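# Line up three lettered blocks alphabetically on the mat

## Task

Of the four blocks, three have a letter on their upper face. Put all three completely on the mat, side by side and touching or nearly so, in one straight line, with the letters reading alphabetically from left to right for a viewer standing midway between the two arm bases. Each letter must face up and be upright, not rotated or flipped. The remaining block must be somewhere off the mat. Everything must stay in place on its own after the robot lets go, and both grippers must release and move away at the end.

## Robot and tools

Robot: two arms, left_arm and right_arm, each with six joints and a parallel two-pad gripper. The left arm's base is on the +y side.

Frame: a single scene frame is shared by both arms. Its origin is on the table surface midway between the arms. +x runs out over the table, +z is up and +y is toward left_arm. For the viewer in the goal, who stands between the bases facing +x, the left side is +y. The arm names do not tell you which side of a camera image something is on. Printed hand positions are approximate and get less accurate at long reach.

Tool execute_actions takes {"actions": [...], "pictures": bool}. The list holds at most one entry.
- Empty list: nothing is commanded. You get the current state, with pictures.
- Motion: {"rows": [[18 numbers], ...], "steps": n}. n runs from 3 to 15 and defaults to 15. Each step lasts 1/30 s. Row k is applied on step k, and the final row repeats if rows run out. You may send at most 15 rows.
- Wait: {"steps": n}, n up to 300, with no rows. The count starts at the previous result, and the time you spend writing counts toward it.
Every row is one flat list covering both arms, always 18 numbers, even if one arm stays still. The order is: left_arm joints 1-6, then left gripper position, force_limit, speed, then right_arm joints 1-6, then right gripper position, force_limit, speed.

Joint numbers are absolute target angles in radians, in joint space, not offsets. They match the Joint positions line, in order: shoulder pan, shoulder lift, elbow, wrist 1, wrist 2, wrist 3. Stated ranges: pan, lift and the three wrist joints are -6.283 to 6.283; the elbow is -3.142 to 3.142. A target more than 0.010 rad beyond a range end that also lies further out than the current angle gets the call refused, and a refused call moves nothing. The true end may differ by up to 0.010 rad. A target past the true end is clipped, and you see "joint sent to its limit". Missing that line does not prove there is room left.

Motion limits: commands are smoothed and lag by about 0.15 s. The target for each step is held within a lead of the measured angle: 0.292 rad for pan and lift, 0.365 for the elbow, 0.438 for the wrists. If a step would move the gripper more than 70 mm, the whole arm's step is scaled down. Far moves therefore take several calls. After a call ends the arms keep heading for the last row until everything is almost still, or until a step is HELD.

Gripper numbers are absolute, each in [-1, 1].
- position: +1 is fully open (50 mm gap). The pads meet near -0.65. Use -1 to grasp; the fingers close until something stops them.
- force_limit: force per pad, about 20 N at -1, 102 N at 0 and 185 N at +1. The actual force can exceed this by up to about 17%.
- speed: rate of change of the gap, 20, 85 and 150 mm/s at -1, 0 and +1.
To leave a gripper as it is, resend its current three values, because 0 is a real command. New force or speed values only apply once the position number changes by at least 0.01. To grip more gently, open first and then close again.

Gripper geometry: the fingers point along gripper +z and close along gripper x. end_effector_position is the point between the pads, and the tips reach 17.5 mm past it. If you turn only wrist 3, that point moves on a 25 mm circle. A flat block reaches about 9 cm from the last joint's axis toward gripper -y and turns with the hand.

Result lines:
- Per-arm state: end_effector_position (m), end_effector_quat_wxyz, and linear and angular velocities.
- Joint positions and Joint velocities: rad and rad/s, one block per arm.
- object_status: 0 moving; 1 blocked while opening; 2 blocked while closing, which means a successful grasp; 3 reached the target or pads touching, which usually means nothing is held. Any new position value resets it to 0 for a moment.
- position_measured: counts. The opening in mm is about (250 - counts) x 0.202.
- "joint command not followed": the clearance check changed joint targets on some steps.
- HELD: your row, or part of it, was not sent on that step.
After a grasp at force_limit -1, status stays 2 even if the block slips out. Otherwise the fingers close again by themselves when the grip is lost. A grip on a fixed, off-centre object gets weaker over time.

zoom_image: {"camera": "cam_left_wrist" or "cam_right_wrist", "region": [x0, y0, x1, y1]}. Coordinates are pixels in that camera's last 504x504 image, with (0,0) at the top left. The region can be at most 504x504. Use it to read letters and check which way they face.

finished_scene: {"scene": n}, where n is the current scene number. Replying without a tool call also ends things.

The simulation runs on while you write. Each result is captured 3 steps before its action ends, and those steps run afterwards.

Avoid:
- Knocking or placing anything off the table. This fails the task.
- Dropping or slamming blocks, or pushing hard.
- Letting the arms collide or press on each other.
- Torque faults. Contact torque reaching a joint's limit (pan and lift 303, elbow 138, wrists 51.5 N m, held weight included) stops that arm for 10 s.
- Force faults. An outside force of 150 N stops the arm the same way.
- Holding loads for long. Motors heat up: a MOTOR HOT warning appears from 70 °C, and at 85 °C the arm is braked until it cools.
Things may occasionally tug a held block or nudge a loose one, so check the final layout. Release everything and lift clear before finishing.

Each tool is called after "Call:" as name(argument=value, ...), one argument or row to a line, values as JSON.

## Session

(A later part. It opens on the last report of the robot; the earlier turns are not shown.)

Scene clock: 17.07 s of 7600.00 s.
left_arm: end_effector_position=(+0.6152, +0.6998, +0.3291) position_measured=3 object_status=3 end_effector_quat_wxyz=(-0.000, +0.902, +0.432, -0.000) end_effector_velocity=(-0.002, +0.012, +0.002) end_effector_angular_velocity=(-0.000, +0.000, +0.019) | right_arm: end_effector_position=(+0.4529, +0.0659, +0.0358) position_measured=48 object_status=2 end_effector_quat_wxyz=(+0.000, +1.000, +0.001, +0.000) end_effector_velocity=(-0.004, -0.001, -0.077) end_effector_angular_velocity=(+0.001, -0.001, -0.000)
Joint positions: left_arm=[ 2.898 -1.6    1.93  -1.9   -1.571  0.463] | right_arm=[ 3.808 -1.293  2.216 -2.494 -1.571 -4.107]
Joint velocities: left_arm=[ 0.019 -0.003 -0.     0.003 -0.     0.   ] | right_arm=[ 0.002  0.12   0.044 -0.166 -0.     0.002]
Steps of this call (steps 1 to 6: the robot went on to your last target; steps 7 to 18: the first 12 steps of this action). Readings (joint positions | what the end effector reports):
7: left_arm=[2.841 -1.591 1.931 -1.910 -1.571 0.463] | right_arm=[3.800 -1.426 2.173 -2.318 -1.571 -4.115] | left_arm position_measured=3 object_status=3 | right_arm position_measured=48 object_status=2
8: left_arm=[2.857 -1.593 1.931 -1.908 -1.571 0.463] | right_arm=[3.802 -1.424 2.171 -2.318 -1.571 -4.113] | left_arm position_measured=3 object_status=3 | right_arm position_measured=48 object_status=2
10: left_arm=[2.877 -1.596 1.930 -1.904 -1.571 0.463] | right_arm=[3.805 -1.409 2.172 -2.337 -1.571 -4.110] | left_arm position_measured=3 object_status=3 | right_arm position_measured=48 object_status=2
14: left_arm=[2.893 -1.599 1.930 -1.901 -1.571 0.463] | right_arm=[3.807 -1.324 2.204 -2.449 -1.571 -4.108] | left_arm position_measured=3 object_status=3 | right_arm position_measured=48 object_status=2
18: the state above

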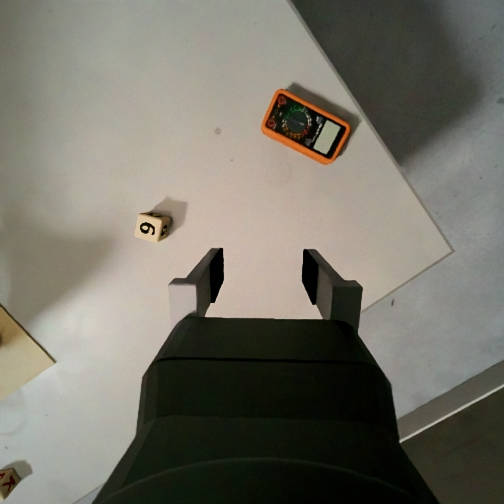

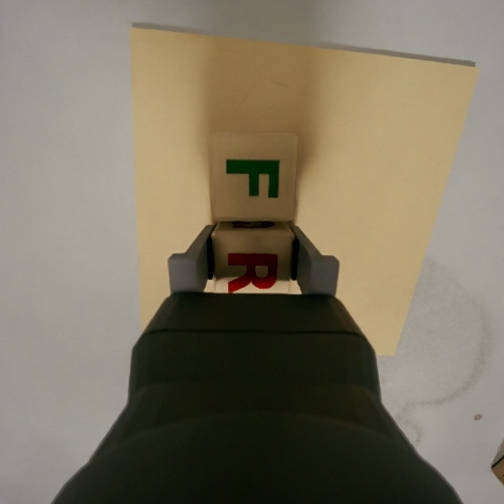

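Call:
execute_actions(
  actions=[
    {"rows":[[2.9,-1.6,1.93,-1.9,-1.571,0.463,1,0,0, 3.808,-1.2795,2.2206,-2.512,-1.571,-4.107,-1,0,0],[2.9,-1.6,1.93,-1.9,-1.571,0.463,1,0,0, 3.808,-1.2795,2.2206,-2.512,-1.571,-4.107,1,0,0],[2.9,-1.6,1.93,-1.9,-1.571,0.463,1,0,0, 3.808,-1.2795,2.2206,-2.512,-1.571,-4.107,1,0,0],[2.9,-1.6,1.93,-1.9,-1.571,0.463,1,0,0, 3.808,-1.2795,2.2206,-2.512,-1.571,-4.107,1,0,0],[2.9,-1.6,1.93,-1.9,-1.571,0.463,1,0,0, 3.808,-1.2795,2.2206,-2.512,-1.571,-4.107,1,0,0],[2.9,-1.6,1.93,-1.9,-1.571,0.463,1,0,0, 3.808,-1.2795,2.2206,-2.512,-1.571,-4.107,1,0,0],[2.9,-1.6,1.93,-1.9,-1.571,0.463,1,0,0, 3.808,-1.2795,2.2206,-2.512,-1.571,-4.107,1,0,0],[2.9,-1.6,1.93,-1.9,-1.571,0.463,1,0,0, 3.808,-1.42,2.166,-2.317,-1.571,-4.107,1,0,0]],"steps":14},
  ],
)

Call:
execute_actions(
  actions=[
    {"rows":[[2.9,-1.6,1.93,-1.9,-1.571,0.463,1,0,0, 3.353,-1.355,1.972,-2.188,-1.571,-4.562,1,0,0]],"steps":15},
  ],
)

Call:
execute_actions(
  actions=[
    {"steps":22},
  ],
  pictures=true,
)

Scene clock: 27.37 s of 7600.00 s.
left_arm: end_effector_position=(+0.6150, +0.7012, +0.3293) position_measured=3 object_status=3 end_effector_quat_wxyz=(-0.000, +0.902, +0.432, -0.000) end_effector_velocity=(-0.000, -0.000, -0.000) end_effector_angular_velocity=(-0.001, +0.000, -0.001) | right_arm: end_effector_position=(+0.4529, +0.0662, +0.0297) position_measured=48 object_status=2 end_effector_quat_wxyz=(-0.001, +1.000, +0.001, +0.001) end_effector_velocity=(+0.001, -0.001, +0.000) end_effector_angular_velocity=(+0.000, -0.001, -0.002)
Joint positions: left_arm=[ 2.9   -1.6    1.93  -1.9   -1.571  0.463] | right_arm=[ 3.808 -1.283  2.22  -2.51  -1.571 -4.107]
Joint velocities: left_arm=[-0.     0.     0.     0.    -0.001  0.   ] | right_arm=[-0.001 -0.     0.    -0.    -0.     0.   ]
FORCE FAULT: contact force on the right arm reached its limit, and that arm stopped for 10 seconds. The contact can be on any part of that arm, not only on its tool. That arm's remaining commands of this call were not run. That arm holds still and accepts commands again. Move the arm away from the contact; if what it grips holds it there, let go first. Pushing or pulling that hard again can fault the arm again.
Kept back: nothing.
The stop of the right arm began at step 9 of this call (marked STOPPED below). From that step on that arm followed nothing that you had sent. 14 of its steps, steps kept back included, did not run and will not run. The other arm was sent all steps of this action in this call, none kept back. Nothing is kept back now, and the robot has no last target.
Steps of this call (steps 1 to 3: the last 3 steps of your previous action; steps 4 to 11: the robot went on to your last target; steps 12 to 22: the first 11 steps of this action; steps 23 to 25: the last 3 steps of this action, not kept back; steps 26 to 309: the stop continued). Readings (joint positions | what the end effector reports):
1: left_arm=[2.898 -1.600 1.930 -1.900 -1.571 0.463] | right_arm=[3.808 -1.289 2.217 -2.499 -1.571 -4.107] | left_arm position_measured=3 object_status=3 | right_arm position_measured=48 object_status=2
2: left_arm=[2.899 -1.600 1.930 -1.900 -1.571 0.463] | right_arm=[3.808 -1.287 2.218 -2.502 -1.571 -4.107] | left_arm position_measured=3 object_status=3 | right_arm position_measured=48 object_status=2
4: left_arm=[2.899 -1.600 1.930 -1.900 -1.571 0.463] | right_arm=[3.808 -1.283 2.219 -2.507 -1.571 -4.107] | left_arm position_measured=3 object_status=3 | right_arm position_measured=48 object_status=2
8: left_arm=[2.900 -1.600 1.930 -1.900 -1.571 0.463] | right_arm=[3.808 -1.282 2.220 -2.510 -1.571 -4.107] | left_arm position_measured=3 object_status=3 | right_arm position_measured=48 object_status=2
9: left_arm=[2.900 -1.600 1.930 -1.900 -1.571 0.463] | right_arm=[3.808 -1.282 2.220 -2.510 -1.571 -4.107] | left_arm position_measured=3 object_status=3 | right_arm position_measured=48 object_status=2 STOPPED (the right arm)
309: the state above

Scene clock: 27.40 s of 7600.00 s.
left_arm: end_effector_position=(+0.6150, +0.7012, +0.3293) position_measured=3 object_status=3 end_effector_quat_wxyz=(-0.000, +0.902, +0.432, -0.000) end_effector_velocity=(+0.000, +0.000, +0.000) end_effector_angular_velocity=(+0.002, -0.000, +0.000) | right_arm: end_effector_position=(+0.4529, +0.0662, +0.0298) position_measured=48 object_status=2 end_effector_quat_wxyz=(-0.001, +1.000, +0.001, +0.001) end_effector_velocity=(+0.000, -0.000, -0.000) end_effector_angular_velocity=(-0.000, -0.000, -0.002)
Joint positions: left_arm=[ 2.9   -1.6    1.93  -1.9   -1.571  0.463] | right_arm=[ 3.808 -1.283  2.22  -2.51  -1.571 -4.107]
Joint velocities: left_arm=[-0.     0.    -0.     0.     0.002 -0.   ] | right_arm=[-0.001 -0.     0.    -0.    -0.     0.001]
Kept back: nothing.
A stop began in an earlier call of the same reply, so what this call sent did not run. Send another action.
Steps of this call (step 1: nothing new was sent). Readings (joint positions | what the end effector reports):
1: the state above

Scene clock: 27.43 s of 7600.00 s.
left_arm: end_effector_position=(+0.6150, +0.7012, +0.3293) position_measured=3 object_status=3 end_effector_quat_wxyz=(-0.000, +0.902, +0.432, -0.000) end_effector_velocity=(+0.000, -0.000, +0.000) end_effector_angular_velocity=(+0.001, +0.000, +0.000) | right_arm: end_effector_position=(+0.4529, +0.0662, +0.0298) position_measured=48 object_status=2 end_effector_quat_wxyz=(-0.001, +1.000, +0.001, +0.001) end_effector_velocity=(+0.000, -0.000, -0.000) end_effector_angular_velocity=(-0.000, +0.000, -0.000)
Joint positions: left_arm=[ 2.9   -1.6    1.93  -1.9   -1.571  0.463] | right_arm=[ 3.808 -1.283  2.22  -2.51  -1.571 -4.107]
Joint velocities: left_arm=[-0. -0. -0.  0.  0. -0.] | right_arm=[-0.  0. -0. -0. -0.  0.]
Kept back: nothing.
A stop began in an earlier call of the same reply, so what this call sent did not run. Send another action.
Steps of this call (step 1: nothing new was sent). Readings (joint positions | what the end effector reports):
1: the state above

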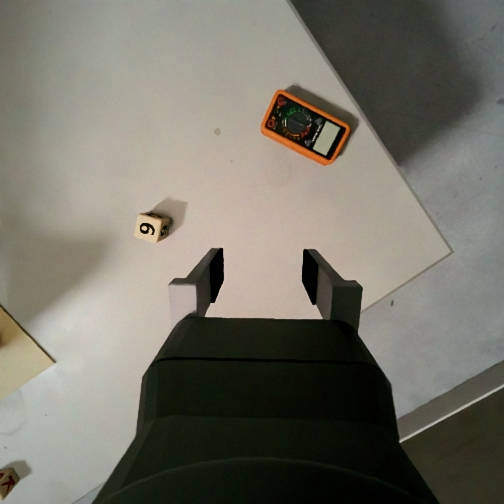

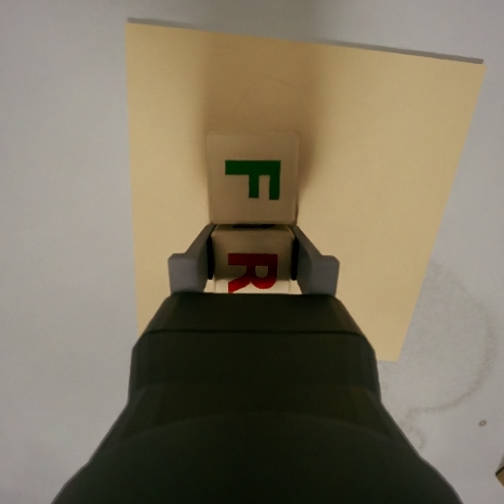

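Call:
execute_actions(
  actions=[
    {"rows":[[2.9,-1.6,1.93,-1.9,-1.571,0.463,1,0,0, 3.808,-1.283,2.22,-2.51,-1.571,-4.107,1,0,0],[2.9,-1.6,1.93,-1.9,-1.571,0.463,1,0,0, 3.808,-1.283,2.22,-2.51,-1.571,-4.107,1,0,0],[2.9,-1.6,1.93,-1.9,-1.571,0.463,1,0,0, 3.808,-1.283,2.22,-2.51,-1.571,-4.107,1,0,0],[2.9,-1.6,1.93,-1.9,-1.571,0.463,1,0,0, 3.808,-1.283,2.22,-2.51,-1.571,-4.107,1,0,0],[2.9,-1.6,1.93,-1.9,-1.571,0.463,1,0,0, 3.808,-1.283,2.22,-2.51,-1.571,-4.107,1,0,0],[2.9,-1.6,1.93,-1.9,-1.571,0.463,1,0,0, 3.808,-1.283,2.22,-2.51,-1.571,-4.107,1,0,0],[2.9,-1.6,1.93,-1.9,-1.571,0.463,1,0,0, 3.808,-1.42,2.166,-2.317,-1.571,-4.107,1,0,0]],"steps":14},
  ],
)

Call:
execute_actions(
  actions=[
    {"rows":[[2.9,-1.6,1.93,-1.9,-1.571,0.463,1,0,0, 3.353,-1.355,1.972,-2.188,-1.571,-4.562,1,0,0]],"steps":15},
  ],
)

Call:
execute_actions(
  actions=[
    {"steps":22},
  ],
  pictures=true,
)

Scene clock: 28.00 s of 7600.00 s.
left_arm: end_effector_position=(+0.6150, +0.7012, +0.3293) position_measured=3 object_status=3 end_effector_quat_wxyz=(-0.000, +0.902, +0.432, -0.000) end_effector_velocity=(-0.000, -0.000, -0.000) end_effector_angular_velocity=(-0.001, +0.000, +0.000) | right_arm: end_effector_position=(+0.4536, +0.0666, +0.0862) position_measured=3 object_status=3 end_effector_quat_wxyz=(-0.000, +1.000, +0.001, +0.001) end_effector_velocity=(-0.008, -0.005, +0.322) end_effector_angular_velocity=(+0.005, -0.008, +0.001)
Joint positions: left_arm=[ 2.9   -1.6    1.93  -1.9   -1.571  0.463] | right_arm=[ 3.808 -1.369  2.186 -2.389 -1.571 -4.107]
Joint velocities: left_arm=[-0.     0.     0.    -0.    -0.001 -0.   ] | right_arm=[ 0.001 -0.483 -0.185  0.659 -0.    -0.   ]
Steps of this call (steps 1 to 6: nothing new was sent; steps 7 to 17: the first 11 steps of this action). Readings (joint positions | what the end effector reports):
7: left_arm=[2.900 -1.600 1.930 -1.900 -1.571 0.463] | right_arm=[3.808 -1.283 2.220 -2.510 -1.571 -4.107] | left_arm position_measured=3 object_status=3 | right_arm position_measured=40 object_status=0
8: left_arm=[2.900 -1.600 1.930 -1.900 -1.571 0.463] | right_arm=[3.808 -1.283 2.220 -2.510 -1.571 -4.107] | left_arm position_measured=3 object_status=3 | right_arm position_measured=26 object_status=0
10: left_arm=[2.900 -1.600 1.930 -1.900 -1.571 0.463] | right_arm=[3.808 -1.283 2.220 -2.510 -1.571 -4.107] | left_arm position_measured=3 object_status=3 | right_arm position_measured=4 object_status=0
14: left_arm=[2.900 -1.600 1.930 -1.900 -1.571 0.463] | right_arm=[3.808 -1.303 2.213 -2.479 -1.571 -4.107] | left_arm position_measured=3 object_status=3 | right_arm position_measured=3 object_status=0
17: the state above

Scene clock: 28.50 s of 7600.00 s.
left_arm: end_effector_position=(+0.6150, +0.7012, +0.3293) position_measured=3 object_status=3 end_effector_quat_wxyz=(-0.000, +0.902, +0.432, -0.000) end_effector_velocity=(-0.000, +0.000, -0.000) end_effector_angular_velocity=(-0.000, +0.000, +0.001) | right_arm: end_effector_position=(+0.5938, -0.0164, +0.1421) position_measured=3 object_status=3 end_effector_quat_wxyz=(+0.000, +1.000, +0.019, +0.000) end_effector_velocity=(+0.333, -0.291, +0.065) end_effector_angular_velocity=(-0.000, +0.001, -0.090)
Joint positions: left_arm=[ 2.9   -1.6    1.93  -1.9   -1.571  0.463] | right_arm=[ 3.593 -1.377  2.062 -2.256 -1.571 -4.357]
Joint velocities: left_arm=[ 0. -0.  0.  0. -0. -0.] | right_arm=[-0.582  0.054 -0.215  0.163  0.    -0.493]
Steps of this call (steps 1 to 3: the last 3 steps of your previous action; steps 4 to 15: the first 12 steps of this action). Readings (joint positions | what the end effector reports):
4: left_arm=[2.900 -1.600 1.930 -1.900 -1.571 0.463] | right_arm=[3.805 -1.404 2.171 -2.337 -1.571 -4.111] | left_arm position_measured=3 object_status=3 | right_arm position_measured=3 object_status=3
5: left_arm=[2.900 -1.600 1.930 -1.900 -1.571 0.463] | right_arm=[3.788 -1.402 2.159 -2.328 -1.571 -4.139] | left_arm position_measured=3 object_status=3 | right_arm position_measured=3 object_status=3
7: left_arm=[2.900 -1.600 1.930 -1.900 -1.571 0.463] | right_arm=[3.749 -1.395 2.133 -2.310 -1.571 -4.194] | left_arm position_measured=3 object_status=3 | right_arm position_measured=3 object_status=3
11: left_arm=[2.900 -1.600 1.930 -1.900 -1.571 0.463] | right_arm=[3.672 -1.385 2.093 -2.279 -1.571 -4.286] | left_arm position_measured=3 object_status=3 | right_arm position_measured=3 object_status=3
15: the state above

Scene clock: 29.23 s of 7600.00 s.
left_arm: end_effector_position=(+0.6150, +0.7012, +0.3293) position_measured=3 object_status=3 end_effector_quat_wxyz=(-0.000, +0.902, +0.432, -0.000) end_effector_velocity=(+0.000, +0.000, +0.000) end_effector_angular_velocity=(+0.001, -0.001, -0.000) | right_arm: end_effector_position=(+0.7151, -0.1553, +0.1699) position_measured=3 object_status=3 end_effector_quat_wxyz=(+0.000, +1.000, +0.001, +0.000) end_effector_velocity=(+0.005, -0.007, +0.001) end_effector_angular_velocity=(-0.000, +0.001, -0.001)
Joint positions: left_arm=[ 2.9   -1.6    1.93  -1.9   -1.571  0.463] | right_arm=[ 3.354 -1.355  1.972 -2.188 -1.571 -4.561]
Joint velocities: left_arm=[ 0.    -0.    -0.001 -0.     0.001  0.   ] | right_arm=[-0.011  0.002 -0.004  0.003  0.    -0.01 ]
Kept back: nothing.
Steps of this call (steps 1 to 3: the last 3 steps of your previous action; steps 4 to 22: the robot went on to your last target). Readings (joint positions | what the end effector reports):
1: left_arm=[2.900 -1.600 1.930 -1.900 -1.571 0.463] | right_arm=[3.574 -1.375 2.054 -2.250 -1.571 -4.374] | left_arm position_measured=3 object_status=3 | right_arm position_measured=3 object_status=3
2: left_arm=[2.900 -1.600 1.930 -1.900 -1.571 0.463] | right_arm=[3.554 -1.374 2.047 -2.245 -1.571 -4.390] | left_arm position_measured=3 object_status=3 | right_arm position_measured=3 object_status=3
4: left_arm=[2.900 -1.600 1.930 -1.900 -1.571 0.463] | right_arm=[3.515 -1.370 2.033 -2.234 -1.571 -4.424] | left_arm position_measured=3 object_status=3 | right_arm position_measured=3 object_status=3
8: left_arm=[2.900 -1.600 1.930 -1.900 -1.571 0.463] | right_arm=[3.438 -1.363 2.004 -2.212 -1.571 -4.489] | left_arm position_measured=3 object_status=3 | right_arm position_measured=3 object_status=3
22: the state above

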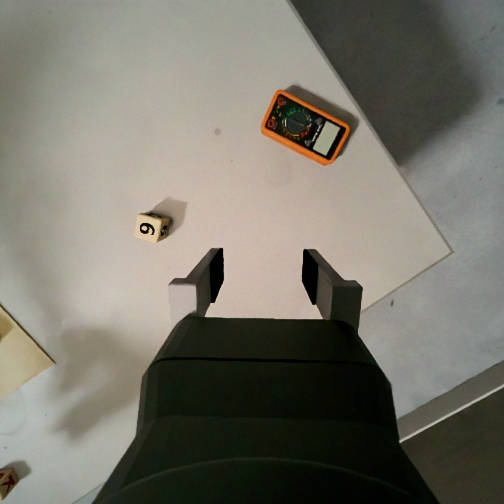

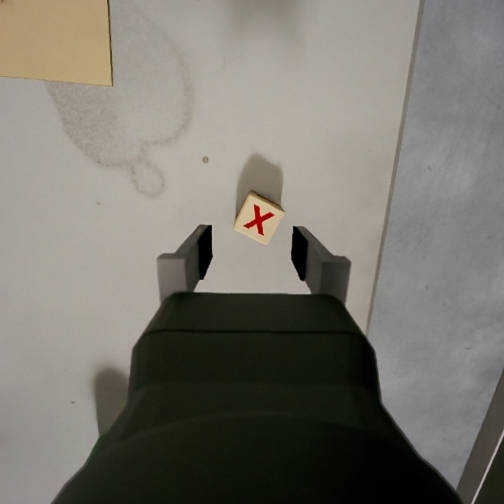

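Call:
zoom_image(
  camera="cam_right_wrist",
  region=[200,170,320,270],
)

Region (200, 170, 320, 270) of cam_right_wrist's 504x504 image, scaled by 4.200, with more detail than that image has.

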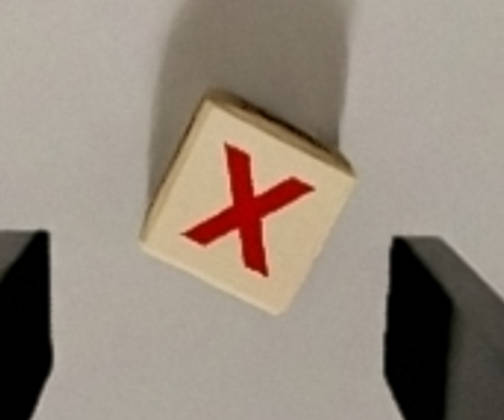

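Call:
execute_actions(
  actions=[
    {"rows":[[2.9,-1.6,1.93,-1.9,-1.571,0.463,1,0,0, 3.371,-1.30,1.96,-2.231,-1.571,-5.608,1,0,0],[2.9,-1.6,1.93,-1.9,-1.571,0.463,1,0,0, 3.371,-1.30,1.96,-2.231,-1.571,-5.608,1,0,0],[2.9,-1.6,1.93,-1.9,-1.571,0.463,1,0,0, 3.371,-1.30,1.96,-2.231,-1.571,-5.608,1,0,0],[2.9,-1.6,1.93,-1.9,-1.571,0.463,1,0,0, 3.371,-1.30,1.96,-2.231,-1.571,-5.608,1,0,0],[2.9,-1.6,1.93,-1.9,-1.571,0.463,1,0,0, 3.371,-1.30,1.96,-2.231,-1.571,-5.608,1,0,0],[2.9,-1.6,1.93,-1.9,-1.571,0.463,1,0,0, 3.371,-1.218,1.9614,-2.314,-1.571,-5.608,1,0,0]],"steps":15},
  ],
)

Call:
execute_actions(
  actions=[
    {"steps":10},
  ],
  pictures=true,
)

Scene clock: 30.10 s of 7600.00 s.
left_arm: end_effector_position=(+0.6150, +0.7012, +0.3293) position_measured=3 object_status=3 end_effector_quat_wxyz=(-0.000, +0.902, +0.432, -0.000) end_effector_velocity=(+0.000, -0.000, -0.000) end_effector_angular_velocity=(-0.000, +0.000, +0.000) | right_arm: end_effector_position=(+0.7233, -0.1475, +0.1023) position_measured=3 object_status=3 end_effector_quat_wxyz=(+0.000, +0.918, +0.398, -0.000) end_effector_velocity=(-0.001, -0.026, -0.104) end_effector_angular_velocity=(+0.003, -0.010, +2.297)
Joint positions: left_arm=[ 2.9   -1.6    1.93  -1.9   -1.571  0.463] | right_arm=[ 3.37  -1.238  1.962 -2.295 -1.571 -5.361]
Joint velocities: left_arm=[-0.     0.    -0.    -0.    -0.    -0.001] | right_arm=[ 0.012  0.175 -0.011 -0.175 -0.    -2.285]
Steps of this call (steps 1 to 14: the robot went on to your last target; steps 15 to 26: the first 12 steps of this action). Readings (joint positions | what the end effector reports):
15: left_arm=[2.900 -1.600 1.930 -1.900 -1.571 0.463] | right_arm=[3.353 -1.354 1.972 -2.188 -1.571 -4.567] | left_arm position_measured=3 object_status=3 | right_arm position_measured=3 object_status=3
16: left_arm=[2.900 -1.600 1.930 -1.900 -1.571 0.463] | right_arm=[3.354 -1.351 1.971 -2.191 -1.571 -4.596] | left_arm position_measured=3 object_status=3 | right_arm position_measured=3 object_status=3
18: left_arm=[2.900 -1.600 1.930 -1.900 -1.571 0.463] | right_arm=[3.358 -1.338 1.968 -2.201 -1.571 -4.701] | left_arm position_measured=3 object_status=3 | right_arm position_measured=3 object_status=3
22: left_arm=[2.900 -1.600 1.930 -1.900 -1.571 0.463] | right_arm=[3.367 -1.286 1.963 -2.249 -1.571 -5.009] | left_arm position_measured=3 object_status=3 | right_arm position_measured=3 object_status=3
26: the state above

Scene clock: 30.43 s of 7600.00 s.
left_arm: end_effector_position=(+0.6150, +0.7012, +0.3293) position_measured=3 object_status=3 end_effector_quat_wxyz=(-0.000, +0.902, +0.432, -0.000) end_effector_velocity=(-0.000, -0.000, +0.000) end_effector_angular_velocity=(-0.001, -0.000, +0.000) | right_arm: end_effector_position=(+0.7235, -0.1507, +0.0910) position_measured=3 object_status=3 end_effector_quat_wxyz=(+0.000, +0.864, +0.503, -0.000) end_effector_velocity=(-0.000, -0.001, -0.006) end_effector_angular_velocity=(-0.000, +0.001, +0.106)
Joint positions: left_arm=[ 2.9   -1.6    1.93  -1.9   -1.571  0.463] | right_arm=[ 3.371 -1.219  1.961 -2.313 -1.571 -5.597]
Joint velocities: left_arm=[-0.    -0.     0.    -0.    -0.001 -0.001] | right_arm=[ 0.002  0.009 -0.    -0.008 -0.    -0.104]
Kept back: nothing.
Steps of this call (steps 1 to 3: the last 3 steps of your previous action; steps 4 to 10: the robot went on to your last target). Readings (joint positions | what the end effector reports):
1: left_arm=[2.900 -1.600 1.930 -1.900 -1.571 0.463] | right_arm=[3.370 -1.232 1.962 -2.300 -1.571 -5.427] | left_arm position_measured=3 object_status=3 | right_arm position_measured=3 object_status=3
2: left_arm=[2.900 -1.600 1.930 -1.900 -1.571 0.463] | right_arm=[3.370 -1.229 1.962 -2.304 -1.571 -5.475] | left_arm position_measured=3 object_status=3 | right_arm position_measured=3 object_status=3
4: left_arm=[2.900 -1.600 1.930 -1.900 -1.571 0.463] | right_arm=[3.371 -1.224 1.962 -2.308 -1.571 -5.536] | left_arm position_measured=3 object_status=3 | right_arm position_measured=3 object_status=3
8: left_arm=[2.900 -1.600 1.930 -1.900 -1.571 0.463] | right_arm=[3.371 -1.220 1.961 -2.312 -1.571 -5.587] | left_arm position_measured=3 object_status=3 | right_arm position_measured=3 object_status=3
10: the state above

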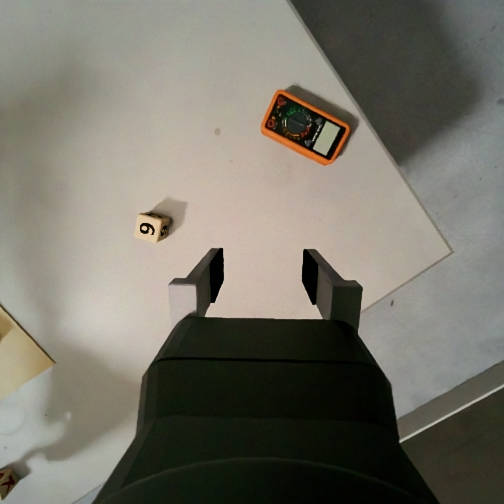

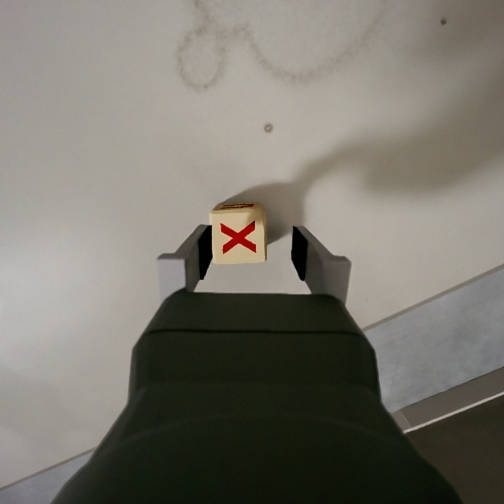

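Call:
execute_actions(
  actions=[
    {"rows":[[2.9,-1.6,1.93,-1.9,-1.571,0.463,1,0,0, 3.3596,-1.229,1.9786,-2.321,-1.571,-5.619,1,0,0],[2.9,-1.6,1.93,-1.9,-1.571,0.463,1,0,0, 3.3596,-1.229,1.9786,-2.321,-1.571,-5.619,1,0,0],[2.9,-1.6,1.93,-1.9,-1.571,0.463,1,0,0, 3.3596,-1.229,1.9786,-2.321,-1.571,-5.619,1,0,0],[2.9,-1.6,1.93,-1.9,-1.571,0.463,1,0,0, 3.3596,-1.229,1.9786,-2.321,-1.571,-5.619,1,0,0],[2.9,-1.6,1.93,-1.9,-1.571,0.463,1,0,0, 3.3596,-1.19,1.994,-2.375,-1.571,-5.619,1,0,0],[2.9,-1.6,1.93,-1.9,-1.571,0.463,1,0,0, 3.3596,-1.155,2.0074,-2.423,-1.571,-5.619,1,0,0]],"steps":15},
  ],
  pictures=true,
)

Scene clock: 31.03 s of 7600.00 s.
left_arm: end_effector_position=(+0.6150, +0.7012, +0.3293) position_measured=3 object_status=3 end_effector_quat_wxyz=(-0.000, +0.902, +0.432, -0.000) end_effector_velocity=(-0.000, +0.000, -0.000) end_effector_angular_velocity=(+0.001, +0.000, -0.000) | right_arm: end_effector_position=(+0.7188, -0.1599, +0.0398) position_measured=3 object_status=3 end_effector_quat_wxyz=(+0.000, +0.861, +0.508, -0.000) end_effector_velocity=(-0.002, -0.003, -0.065) end_effector_angular_velocity=(+0.001, -0.004, -0.002)
Joint positions: left_arm=[ 2.9   -1.6    1.93  -1.9   -1.571  0.463] | right_arm=[ 3.36  -1.164  2.003 -2.409 -1.571 -5.619]
Joint velocities: left_arm=[-0.    -0.     0.001  0.     0.001  0.   ] | right_arm=[-0.004  0.082  0.038 -0.124 -0.    -0.002]
Steps of this call (steps 1 to 6: the robot went on to your last target; steps 7 to 18: the first 12 steps of this action). Readings (joint positions | what the end effector reports):
7: left_arm=[2.900 -1.600 1.930 -1.900 -1.571 0.463] | right_arm=[3.371 -1.218 1.962 -2.314 -1.571 -5.607] | left_arm position_measured=3 object_status=3 | right_arm position_measured=3 object_status=3
8: left_arm=[2.900 -1.600 1.930 -1.900 -1.571 0.463] | right_arm=[3.368 -1.221 1.966 -2.316 -1.571 -5.610] | left_arm position_measured=3 object_status=3 | right_arm position_measured=3 object_status=3
10: left_arm=[2.900 -1.600 1.930 -1.900 -1.571 0.463] | right_arm=[3.364 -1.225 1.972 -2.318 -1.571 -5.614] | left_arm position_measured=3 object_status=3 | right_arm position_measured=3 object_status=3
14: left_arm=[2.900 -1.600 1.930 -1.900 -1.571 0.463] | right_arm=[3.361 -1.186 1.994 -2.376 -1.571 -5.618] | left_arm position_measured=3 object_status=3 | right_arm position_measured=3 object_status=3
18: the state above

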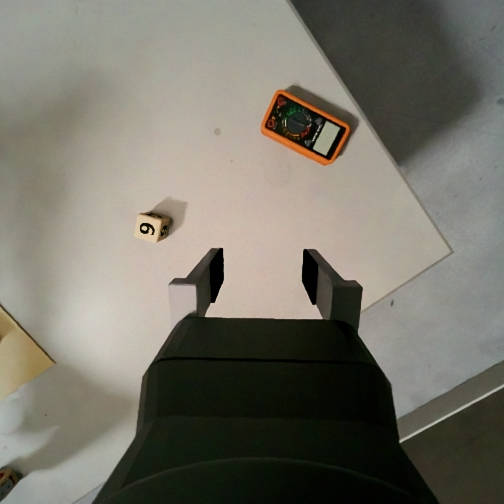

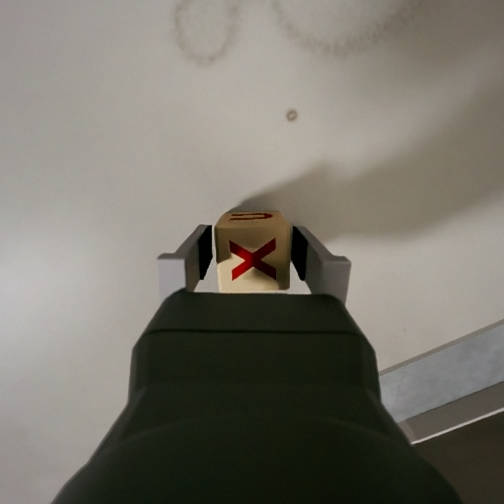

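Call:
execute_actions(
  actions=[
    {"rows":[[2.9,-1.6,1.93,-1.9,-1.571,0.463,1,0,0, 3.3596,-1.155,2.0074,-2.423,-1.571,-5.619,-1,-0.3,0]],"steps":12},
  ],
)

Call:
execute_actions(
  actions=[
    {"rows":[[2.9,-1.6,1.93,-1.9,-1.571,0.463,1,0,0, 3.3596,-1.26,1.9786,-2.29,-1.571,-5.619,-1,-0.3,0],[2.9,-1.6,1.93,-1.9,-1.571,0.463,1,0,0, 3.3596,-1.26,1.9786,-2.29,-1.571,-5.619,-1,-0.3,0],[2.9,-1.6,1.93,-1.9,-1.571,0.463,1,0,0, 3.3596,-1.26,1.9786,-2.29,-1.571,-5.619,-1,-0.3,0],[2.9,-1.6,1.93,-1.9,-1.571,0.463,1,0,0, 3.3596,-1.26,1.9786,-2.29,-1.571,-5.619,-1,-0.3,0],[2.9,-1.6,1.93,-1.9,-1.571,0.463,1,0,0, 3.3596,-1.26,1.9786,-2.29,-1.571,-5.619,-1,-0.3,0],[2.9,-1.6,1.93,-1.9,-1.571,0.463,1,0,0, 3.7435,-1.473,2.2286,-2.326,-1.571,-4.1715,-1,-0.3,0]],"steps":15},
  ],
)

Call:
execute_actions(
  actions=[
    {"steps":32},
  ],
  pictures=true,
)

Scene clock: 31.57 s of 7600.00 s.
left_arm: end_effector_position=(+0.6150, +0.7012, +0.3293) position_measured=3 object_status=3 end_effector_quat_wxyz=(-0.000, +0.902, +0.432, -0.000) end_effector_velocity=(-0.000, -0.000, -0.000) end_effector_angular_velocity=(-0.000, +0.000, -0.000) | right_arm: end_effector_position=(+0.7184, -0.1603, +0.0326) position_measured=48 object_status=0 end_effector_quat_wxyz=(+0.000, +0.861, +0.508, -0.000) end_effector_velocity=(-0.000, +0.000, +0.000) end_effector_angular_velocity=(+0.001, -0.001, +0.001)
Joint positions: left_arm=[ 2.9   -1.6    1.93  -1.9   -1.571  0.463] | right_arm=[ 3.36  -1.155  2.007 -2.423 -1.571 -5.619]
Joint velocities: left_arm=[-0. -0.  0. -0. -0.  0.] | right_arm=[ 0.    -0.001  0.001 -0.001  0.    -0.001]
Steps of this call (steps 1 to 3: the last 3 steps of your previous action; steps 4 to 7: the robot went on to your last target; steps 8 to 16: the first 9 steps of this action). Readings (joint positions | what the end effector reports):
8: left_arm=[2.900 -1.600 1.930 -1.900 -1.571 0.463] | right_arm=[3.360 -1.156 2.007 -2.422 -1.571 -5.619] | left_arm position_measured=3 object_status=3 | right_arm position_measured=12 object_status=0
9: left_arm=[2.900 -1.600 1.930 -1.900 -1.571 0.463] | right_arm=[3.360 -1.156 2.007 -2.422 -1.571 -5.619] | left_arm position_measured=3 object_status=3 | right_arm position_measured=26 object_status=0
11: left_arm=[2.900 -1.600 1.930 -1.900 -1.571 0.463] | right_arm=[3.360 -1.155 2.007 -2.423 -1.571 -5.619] | left_arm position_measured=3 object_status=3 | right_arm position_measured=48 object_status=0
15: left_arm=[2.900 -1.600 1.930 -1.900 -1.571 0.463] | right_arm=[3.360 -1.155 2.007 -2.423 -1.571 -5.619] | left_arm position_measured=3 object_status=3 | right_arm position_measured=48 object_status=0
16: the state above

Scene clock: 32.07 s of 7600.00 s.
left_arm: end_effector_position=(+0.6150, +0.7012, +0.3293) position_measured=3 object_status=3 end_effector_quat_wxyz=(-0.000, +0.902, +0.432, -0.000) end_effector_velocity=(-0.000, +0.000, +0.000) end_effector_angular_velocity=(+0.000, -0.000, +0.001) | right_arm: end_effector_position=(+0.6406, -0.1024, +0.1028) position_measured=48 object_status=2 end_effector_quat_wxyz=(+0.000, +0.874, +0.486, +0.000) end_effector_velocity=(-0.352, +0.276, +0.050) end_effector_angular_velocity=(+0.001, -0.004, -0.250)
Joint positions: left_arm=[ 2.9   -1.6    1.93  -1.9   -1.571  0.463] | right_arm=[ 3.46  -1.307  2.06  -2.324 -1.571 -5.468]
Joint velocities: left_arm=[ 0.    -0.001  0.     0.     0.    -0.   ] | right_arm=[ 0.508 -0.312  0.312 -0.004 -0.     0.757]
Steps of this call (steps 1 to 3: the last 3 steps of your previous action; steps 4 to 15: the first 12 steps of this action). Readings (joint positions | what the end effector reports):
4: left_arm=[2.900 -1.600 1.930 -1.900 -1.571 0.463] | right_arm=[3.360 -1.158 2.007 -2.420 -1.571 -5.619] | left_arm position_measured=3 object_status=3 | right_arm position_measured=48 object_status=2
5: left_arm=[2.900 -1.600 1.930 -1.900 -1.571 0.463] | right_arm=[3.359 -1.174 2.004 -2.395 -1.571 -5.619] | left_arm position_measured=3 object_status=3 | right_arm position_measured=48 object_status=2
7: left_arm=[2.900 -1.600 1.930 -1.900 -1.571 0.463] | right_arm=[3.359 -1.215 1.990 -2.349 -1.571 -5.619] | left_arm position_measured=3 object_status=3 | right_arm position_measured=48 object_status=2
11: left_arm=[2.900 -1.600 1.930 -1.900 -1.571 0.463] | right_arm=[3.394 -1.262 2.015 -2.324 -1.571 -5.567] | left_arm position_measured=3 object_status=3 | right_arm position_measured=48 object_status=2
15: the state above

Scene clock: 33.13 s of 7600.00 s.
left_arm: end_effector_position=(+0.6150, +0.7012, +0.3293) position_measured=3 object_status=3 end_effector_quat_wxyz=(-0.000, +0.902, +0.432, -0.000) end_effector_velocity=(-0.000, +0.000, -0.000) end_effector_angular_velocity=(+0.000, +0.000, +0.000) | right_arm: end_effector_position=(+0.4521, +0.0185, +0.1201) position_measured=48 object_status=2 end_effector_quat_wxyz=(+0.000, +1.000, +0.002, -0.000) end_effector_velocity=(+0.000, -0.000, +0.000) end_effector_angular_velocity=(+0.000, -0.001, -0.030)
Joint positions: left_arm=[ 2.9   -1.6    1.93  -1.9   -1.571  0.463] | right_arm=[ 3.743 -1.473  2.229 -2.326 -1.571 -4.175]
Joint velocities: left_arm=[ 0. -0.  0.  0. -0.  0.] | right_arm=[ 0.001 -0.002  0.001  0.    -0.     0.031]
Kept back: nothing.
Steps of this call (steps 1 to 3: the last 3 steps of your previous action; steps 4 to 32: the robot went on to your last target). Readings (joint positions | what the end effector reports):
1: left_arm=[2.900 -1.600 1.930 -1.900 -1.571 0.463] | right_arm=[3.477 -1.317 2.071 -2.325 -1.571 -5.442] | left_arm position_measured=3 object_status=3 | right_arm position_measured=48 object_status=2
2: left_arm=[2.900 -1.600 1.930 -1.900 -1.571 0.463] | right_arm=[3.494 -1.327 2.081 -2.325 -1.571 -5.415] | left_arm position_measured=3 object_status=3 | right_arm position_measured=48 object_status=2
4: left_arm=[2.900 -1.600 1.930 -1.900 -1.571 0.463] | right_arm=[3.530 -1.348 2.102 -2.325 -1.571 -5.353] | left_arm position_measured=3 object_status=3 | right_arm position_measured=48 object_status=2
8: left_arm=[2.900 -1.600 1.930 -1.900 -1.571 0.463] | right_arm=[3.602 -1.390 2.145 -2.325 -1.571 -5.192] | left_arm position_measured=3 object_status=3 | right_arm position_measured=48 object_status=2
32: the state above

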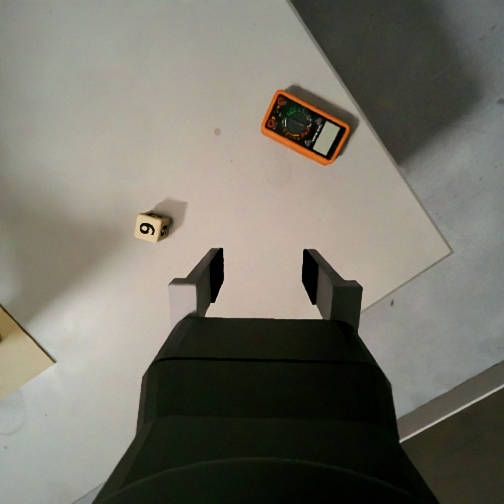

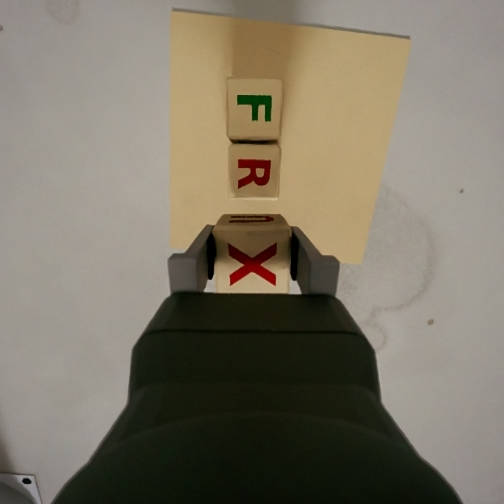

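Call:
execute_actions(
  actions=[
    {"rows":[[2.9,-1.6,1.93,-1.9,-1.571,0.463,1,0,0, 3.7435,-1.44,2.242,-2.373,-1.571,-4.1715,-1,-0.3,0],[2.9,-1.6,1.93,-1.9,-1.571,0.463,1,0,0, 3.7435,-1.40,2.259,-2.43,-1.571,-4.1715,-1,-0.3,0],[2.9,-1.6,1.93,-1.9,-1.571,0.463,1,0,0, 3.7435,-1.37,2.271,-2.472,-1.571,-4.1715,-1,-0.3,0],[2.9,-1.6,1.93,-1.9,-1.571,0.463,1,0,0, 3.7435,-1.342,2.2826,-2.5116,-1.571,-4.1715,-1,-0.3,0]],"steps":15},
  ],
)

Call:
execute_actions(
  actions=[
    {"steps":6},
  ],
  pictures=true,
)

Scene clock: 33.77 s of 7600.00 s.
left_arm: end_effector_position=(+0.6150, +0.7012, +0.3293) position_measured=3 object_status=3 end_effector_quat_wxyz=(-0.000, +0.902, +0.432, -0.000) end_effector_velocity=(+0.000, -0.001, +0.000) end_effector_angular_velocity=(-0.002, +0.000, -0.000) | right_arm: end_effector_position=(+0.4528, +0.0190, +0.0417) position_measured=48 object_status=2 end_effector_quat_wxyz=(+0.000, +1.000, +0.001, +0.000) end_effector_velocity=(-0.003, -0.001, -0.038) end_effector_angular_velocity=(+0.000, -0.001, -0.000)
Joint positions: left_arm=[ 2.9   -1.6    1.93  -1.9   -1.571  0.463] | right_arm=[ 3.744 -1.349  2.28  -2.502 -1.571 -4.172]
Joint velocities: left_arm=[-0.     0.    -0.     0.    -0.002 -0.   ] | right_arm=[ 0.     0.062  0.026 -0.09  -0.     0.001]
Steps of this call (steps 1 to 7: the robot went on to your last target; steps 8 to 19: the first 12 steps of this action). Readings (joint positions | what the end effector reports):
8: left_arm=[2.900 -1.600 1.930 -1.900 -1.571 0.463] | right_arm=[3.744 -1.472 2.229 -2.328 -1.571 -4.172] | left_arm position_measured=3 object_status=3 | right_arm position_measured=48 object_status=2
9: left_arm=[2.900 -1.600 1.930 -1.900 -1.571 0.463] | right_arm=[3.744 -1.463 2.232 -2.343 -1.571 -4.172] | left_arm position_measured=3 object_status=3 | right_arm position_measured=48 object_status=2
11: left_arm=[2.900 -1.600 1.930 -1.900 -1.571 0.463] | right_arm=[3.744 -1.424 2.249 -2.396 -1.571 -4.172] | left_arm position_measured=3 object_status=3 | right_arm position_measured=48 object_status=2
15: left_arm=[2.900 -1.600 1.930 -1.900 -1.571 0.463] | right_arm=[3.744 -1.366 2.273 -2.478 -1.571 -4.172] | left_arm position_measured=3 object_status=3 | right_arm position_measured=48 object_status=2
19: the state above

Scene clock: 33.97 s of 7600.00 s.
left_arm: end_effector_position=(+0.6150, +0.7012, +0.3293) position_measured=3 object_status=3 end_effector_quat_wxyz=(-0.000, +0.902, +0.432, -0.000) end_effector_velocity=(-0.000, -0.000, -0.000) end_effector_angular_velocity=(-0.000, +0.000, -0.000) | right_arm: end_effector_position=(+0.4525, +0.0188, +0.0381) position_measured=48 object_status=2 end_effector_quat_wxyz=(+0.000, +1.000, +0.001, +0.000) end_effector_velocity=(-0.000, -0.001, -0.006) end_effector_angular_velocity=(-0.000, -0.000, -0.000)
Joint positions: left_arm=[ 2.9   -1.6    1.93  -1.9   -1.571  0.463] | right_arm=[ 3.744 -1.343  2.282 -2.51  -1.571 -4.172]
Joint velocities: left_arm=[-0.  0. -0.  0. -0. -0.] | right_arm=[-0.001  0.01   0.004 -0.014 -0.    -0.001]
Kept back: nothing.
Steps of this call (steps 1 to 3: the last 3 steps of your previous action; steps 4 to 6: the robot went on to your last target). Readings (joint positions | what the end effector reports):
1: left_arm=[2.900 -1.600 1.930 -1.900 -1.571 0.463] | right_arm=[3.744 -1.347 2.280 -2.504 -1.571 -4.172] | left_arm position_measured=3 object_status=3 | right_arm position_measured=48 object_status=2
2: left_arm=[2.900 -1.600 1.930 -1.900 -1.571 0.463] | right_arm=[3.744 -1.346 2.281 -2.506 -1.571 -4.172] | left_arm position_measured=3 object_status=3 | right_arm position_measured=48 object_status=2
4: left_arm=[2.900 -1.600 1.930 -1.900 -1.571 0.463] | right_arm=[3.744 -1.344 2.282 -2.509 -1.571 -4.172] | left_arm position_measured=3 object_status=3 | right_arm position_measured=48 object_status=2
6: the state above

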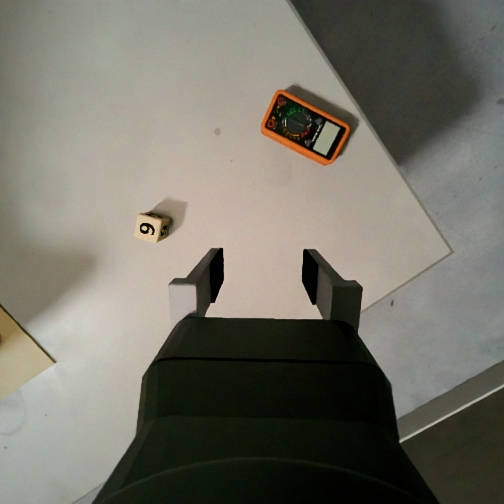

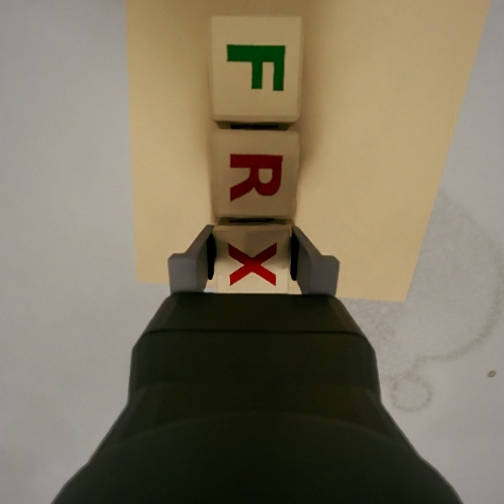

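Good. Release, lift, retreat.

Call:
execute_actions(
  actions=[
    {"rows":[[2.9,-1.6,1.93,-1.9,-1.571,0.463,1,0,0, 3.7435,-1.340,2.2834,-2.5144,-1.571,-4.1715,-1,-0.3,0],[2.9,-1.6,1.93,-1.9,-1.571,0.463,1,0,0, 3.7435,-1.340,2.2834,-2.5144,-1.571,-4.1715,-1,-0.3,0],[2.9,-1.6,1.93,-1.9,-1.571,0.463,1,0,0, 3.7435,-1.340,2.2834,-2.5144,-1.571,-4.1715,1,0,0],[2.9,-1.6,1.93,-1.9,-1.571,0.463,1,0,0, 3.7435,-1.340,2.2834,-2.5144,-1.571,-4.1715,1,0,0],[2.9,-1.6,1.93,-1.9,-1.571,0.463,1,0,0, 3.7435,-1.340,2.2834,-2.5144,-1.571,-4.1715,1,0,0],[2.9,-1.6,1.93,-1.9,-1.571,0.463,1,0,0, 3.7435,-1.340,2.2834,-2.5144,-1.571,-4.1715,1,0,0],[2.9,-1.6,1.93,-1.9,-1.571,0.463,1,0,0, 3.7435,-1.340,2.2834,-2.5144,-1.571,-4.1715,1,0,0],[2.9,-1.6,1.93,-1.9,-1.571,0.463,1,0,0, 3.7435,-1.340,2.2834,-2.5144,-1.571,-4.1715,1,0,0],[2.9,-1.6,1.93,-1.9,-1.571,0.463,1,0,0, 3.7435,-1.6,2.2,-2.171,-1.571,-4.1715,1,0,0]],"steps":15},
  ],
)

Call:
execute_actions(
  actions=[
    {"steps":15},
  ],
  pictures=true,
)

Scene clock: 34.50 s of 7600.00 s.
left_arm: end_effector_position=(+0.6150, +0.7012, +0.3293) position_measured=3 object_status=3 end_effector_quat_wxyz=(-0.000, +0.902, +0.432, -0.000) end_effector_velocity=(-0.000, -0.000, +0.000) end_effector_angular_velocity=(-0.001, -0.000, -0.000) | right_arm: end_effector_position=(+0.4518, +0.0183, +0.0799) position_measured=3 object_status=0 end_effector_quat_wxyz=(-0.000, +1.000, +0.001, +0.000) end_effector_velocity=(-0.040, -0.024, +0.425) end_effector_angular_velocity=(-0.015, +0.024, -0.000)
Joint positions: left_arm=[ 2.9   -1.6    1.93  -1.9   -1.571  0.463] | right_arm=[ 3.743 -1.414  2.259 -2.417 -1.571 -4.171]
Joint velocities: left_arm=[-0.    -0.     0.    -0.    -0.001 -0.   ] | right_arm=[-0.    -0.729 -0.217  0.974 -0.     0.   ]
Steps of this call (steps 1 to 4: the robot went on to your last target; steps 5 to 16: the first 12 steps of this action). Readings (joint positions | what the end effector reports):
5: left_arm=[2.900 -1.600 1.930 -1.900 -1.571 0.463] | right_arm=[3.744 -1.342 2.283 -2.511 -1.571 -4.172] | left_arm position_measured=3 object_status=3 | right_arm position_measured=48 object_status=2
6: left_arm=[2.900 -1.600 1.930 -1.900 -1.571 0.463] | right_arm=[3.744 -1.342 2.283 -2.512 -1.571 -4.172] | left_arm position_measured=3 object_status=3 | right_arm position_measured=48 object_status=2
8: left_arm=[2.900 -1.600 1.930 -1.900 -1.571 0.463] | right_arm=[3.744 -1.341 2.283 -2.513 -1.571 -4.172] | left_arm position_measured=3 object_status=3 | right_arm position_measured=25 object_status=0
12: left_arm=[2.900 -1.600 1.930 -1.900 -1.571 0.463] | right_arm=[3.744 -1.340 2.283 -2.514 -1.571 -4.172] | left_arm position_measured=3 object_status=3 | right_arm position_measured=3 object_status=0
16: the state above

Scene clock: 35.00 s of 7600.00 s.
left_arm: end_effector_position=(+0.6150, +0.7012, +0.3293) position_measured=3 object_status=3 end_effector_quat_wxyz=(-0.000, +0.902, +0.432, -0.000) end_effector_velocity=(-0.000, +0.000, +0.000) end_effector_angular_velocity=(+0.001, -0.000, -0.001) | right_arm: end_effector_position=(+0.4335, +0.0073, +0.1902) position_measured=3 object_status=3 end_effector_quat_wxyz=(+0.000, +1.000, +0.001, +0.000) end_effector_velocity=(-0.005, -0.002, +0.016) end_effector_angular_velocity=(-0.001, +0.001, +0.001)
Joint positions: left_arm=[ 2.9   -1.6    1.93  -1.9   -1.571  0.463] | right_arm=[ 3.743 -1.597  2.201 -2.175 -1.571 -4.171]
Joint velocities: left_arm=[-0.    -0.     0.     0.     0.001  0.001] | right_arm=[ 0.001 -0.026 -0.009  0.036 -0.     0.   ]
Kept back: nothing.
Steps of this call (steps 1 to 3: the last 3 steps of your previous action; steps 4 to 15: the robot went on to your last target). Readings (joint positions | what the end effector reports):
1: left_arm=[2.900 -1.600 1.930 -1.900 -1.571 0.463] | right_arm=[3.743 -1.439 2.252 -2.384 -1.571 -4.171] | left_arm position_measured=3 object_status=3 | right_arm position_measured=3 object_status=3
2: left_arm=[2.900 -1.600 1.930 -1.900 -1.571 0.463] | right_arm=[3.743 -1.464 2.244 -2.351 -1.571 -4.171] | left_arm position_measured=3 object_status=3 | right_arm position_measured=3 object_status=3
4: left_arm=[2.900 -1.600 1.930 -1.900 -1.571 0.463] | right_arm=[3.743 -1.513 2.228 -2.287 -1.571 -4.171] | left_arm position_measured=3 object_status=3 | right_arm position_measured=3 object_status=3
8: left_arm=[2.900 -1.600 1.930 -1.900 -1.571 0.463] | right_arm=[3.743 -1.575 2.208 -2.205 -1.571 -4.171] | left_arm position_measured=3 object_status=3 | right_arm position_measured=3 object_status=3
15: the state above

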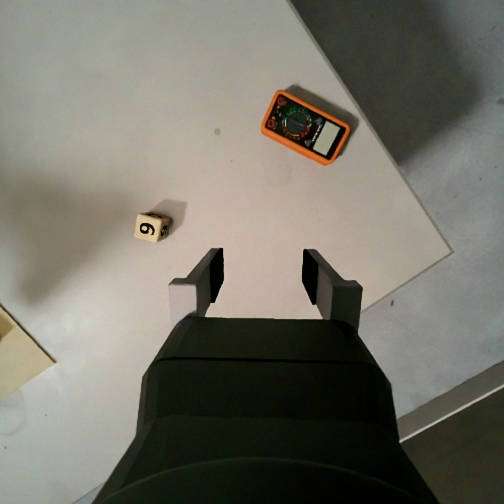

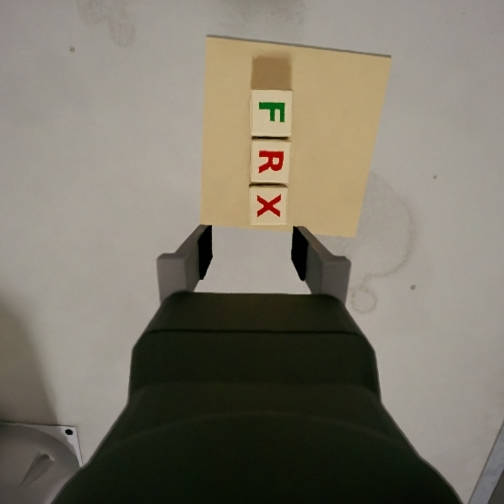

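Call:
execute_actions(
  actions=[
    {"rows":[[2.9,-1.6,1.93,-1.9,-1.571,0.463,1,0,0, 3.2,-1.7,2.1,-1.971,-1.571,-4.1715,1,0,0]],"steps":15},
  ],
)

Call:
execute_actions(
  actions=[
    {"steps":20},
  ],
)

Call:
finished_scene(
  scene=1,
)

Scene clock: 35.50 s of 7600.00 s.
left_arm: end_effector_position=(+0.6150, +0.7012, +0.3293) position_measured=3 object_status=3 end_effector_quat_wxyz=(-0.000, +0.902, +0.432, -0.000) end_effector_velocity=(-0.000, +0.000, +0.000) end_effector_angular_velocity=(-0.001, -0.000, +0.001) | right_arm: end_effector_position=(+0.5374, -0.1086, +0.2501) position_measured=3 object_status=3 end_effector_quat_wxyz=(+0.000, +0.992, -0.126, +0.000) end_effector_velocity=(+0.246, -0.362, +0.101) end_effector_angular_velocity=(+0.000, -0.001, -0.716)
Joint positions: left_arm=[ 2.9   -1.6    1.93  -1.9   -1.571  0.463] | right_arm=[ 3.489 -1.661  2.138 -2.048 -1.571 -4.171]
Joint velocities: left_arm=[ 0.001 -0.    -0.     0.    -0.001 -0.   ] | right_arm=[-0.717 -0.105 -0.104  0.209 -0.    -0.   ]
Steps of this call (steps 1 to 3: the robot went on to your last target; steps 4 to 15: the first 12 steps of this action). Readings (joint positions | what the end effector reports):
4: left_arm=[2.900 -1.600 1.930 -1.900 -1.571 0.463] | right_arm=[3.741 -1.600 2.199 -2.170 -1.571 -4.171] | left_arm position_measured=3 object_status=3 | right_arm position_measured=3 object_status=3
5: left_arm=[2.900 -1.600 1.930 -1.900 -1.571 0.463] | right_arm=[3.723 -1.606 2.194 -2.157 -1.571 -4.171] | left_arm position_measured=3 object_status=3 | right_arm position_measured=3 object_status=3
7: left_arm=[2.900 -1.600 1.930 -1.900 -1.571 0.463] | right_arm=[3.677 -1.621 2.178 -2.128 -1.571 -4.171] | left_arm position_measured=3 object_status=3 | right_arm position_measured=3 object_status=3
11: left_arm=[2.900 -1.600 1.930 -1.900 -1.571 0.463] | right_arm=[3.585 -1.645 2.155 -2.082 -1.571 -4.171] | left_arm position_measured=3 object_status=3 | right_arm position_measured=3 object_status=3
15: the state above

Scene clock: 36.17 s of 7600.00 s.
left_arm: end_effector_position=(+0.6150, +0.7012, +0.3293) position_measured=3 object_status=3 end_effector_quat_wxyz=(-0.000, +0.902, +0.432, -0.000) end_effector_velocity=(+0.000, +0.000, -0.000) end_effector_angular_velocity=(+0.001, +0.001, +0.000) | right_arm: end_effector_position=(+0.6128, -0.2652, +0.2869) position_measured=3 object_status=3 end_effector_quat_wxyz=(+0.000, +0.964, -0.266, +0.000) end_effector_velocity=(+0.003, -0.011, +0.003) end_effector_angular_velocity=(+0.000, -0.001, -0.020)
Joint positions: left_arm=[ 2.9   -1.6    1.93  -1.9   -1.571  0.463] | right_arm=[ 3.202 -1.7    2.1   -1.972 -1.571 -4.171]
Joint velocities: left_arm=[-0.     0.001  0.     0.     0.001 -0.   ] | right_arm=[-0.02  -0.004 -0.003  0.006  0.     0.   ]
Kept back: nothing.
Steps of this call (steps 1 to 3: the last 3 steps of your previous action; steps 4 to 20: the robot went on to your last target). Readings (joint positions | what the end effector reports):
1: left_arm=[2.900 -1.600 1.930 -1.900 -1.571 0.463] | right_arm=[3.465 -1.665 2.135 -2.041 -1.571 -4.171] | left_arm position_measured=3 object_status=3 | right_arm position_measured=3 object_status=3
2: left_arm=[2.900 -1.600 1.930 -1.900 -1.571 0.463] | right_arm=[3.441 -1.668 2.132 -2.035 -1.571 -4.171] | left_arm position_measured=3 object_status=3 | right_arm position_measured=3 object_status=3
4: left_arm=[2.900 -1.600 1.930 -1.900 -1.571 0.463] | right_arm=[3.392 -1.674 2.125 -2.022 -1.571 -4.171] | left_arm position_measured=3 object_status=3 | right_arm position_measured=3 object_status=3
8: left_arm=[2.900 -1.600 1.930 -1.900 -1.571 0.463] | right_arm=[3.294 -1.687 2.112 -1.996 -1.571 -4.171] | left_arm position_measured=3 object_status=3 | right_arm position_measured=3 object_status=3
20: the state above

The scene is finished: the task was done.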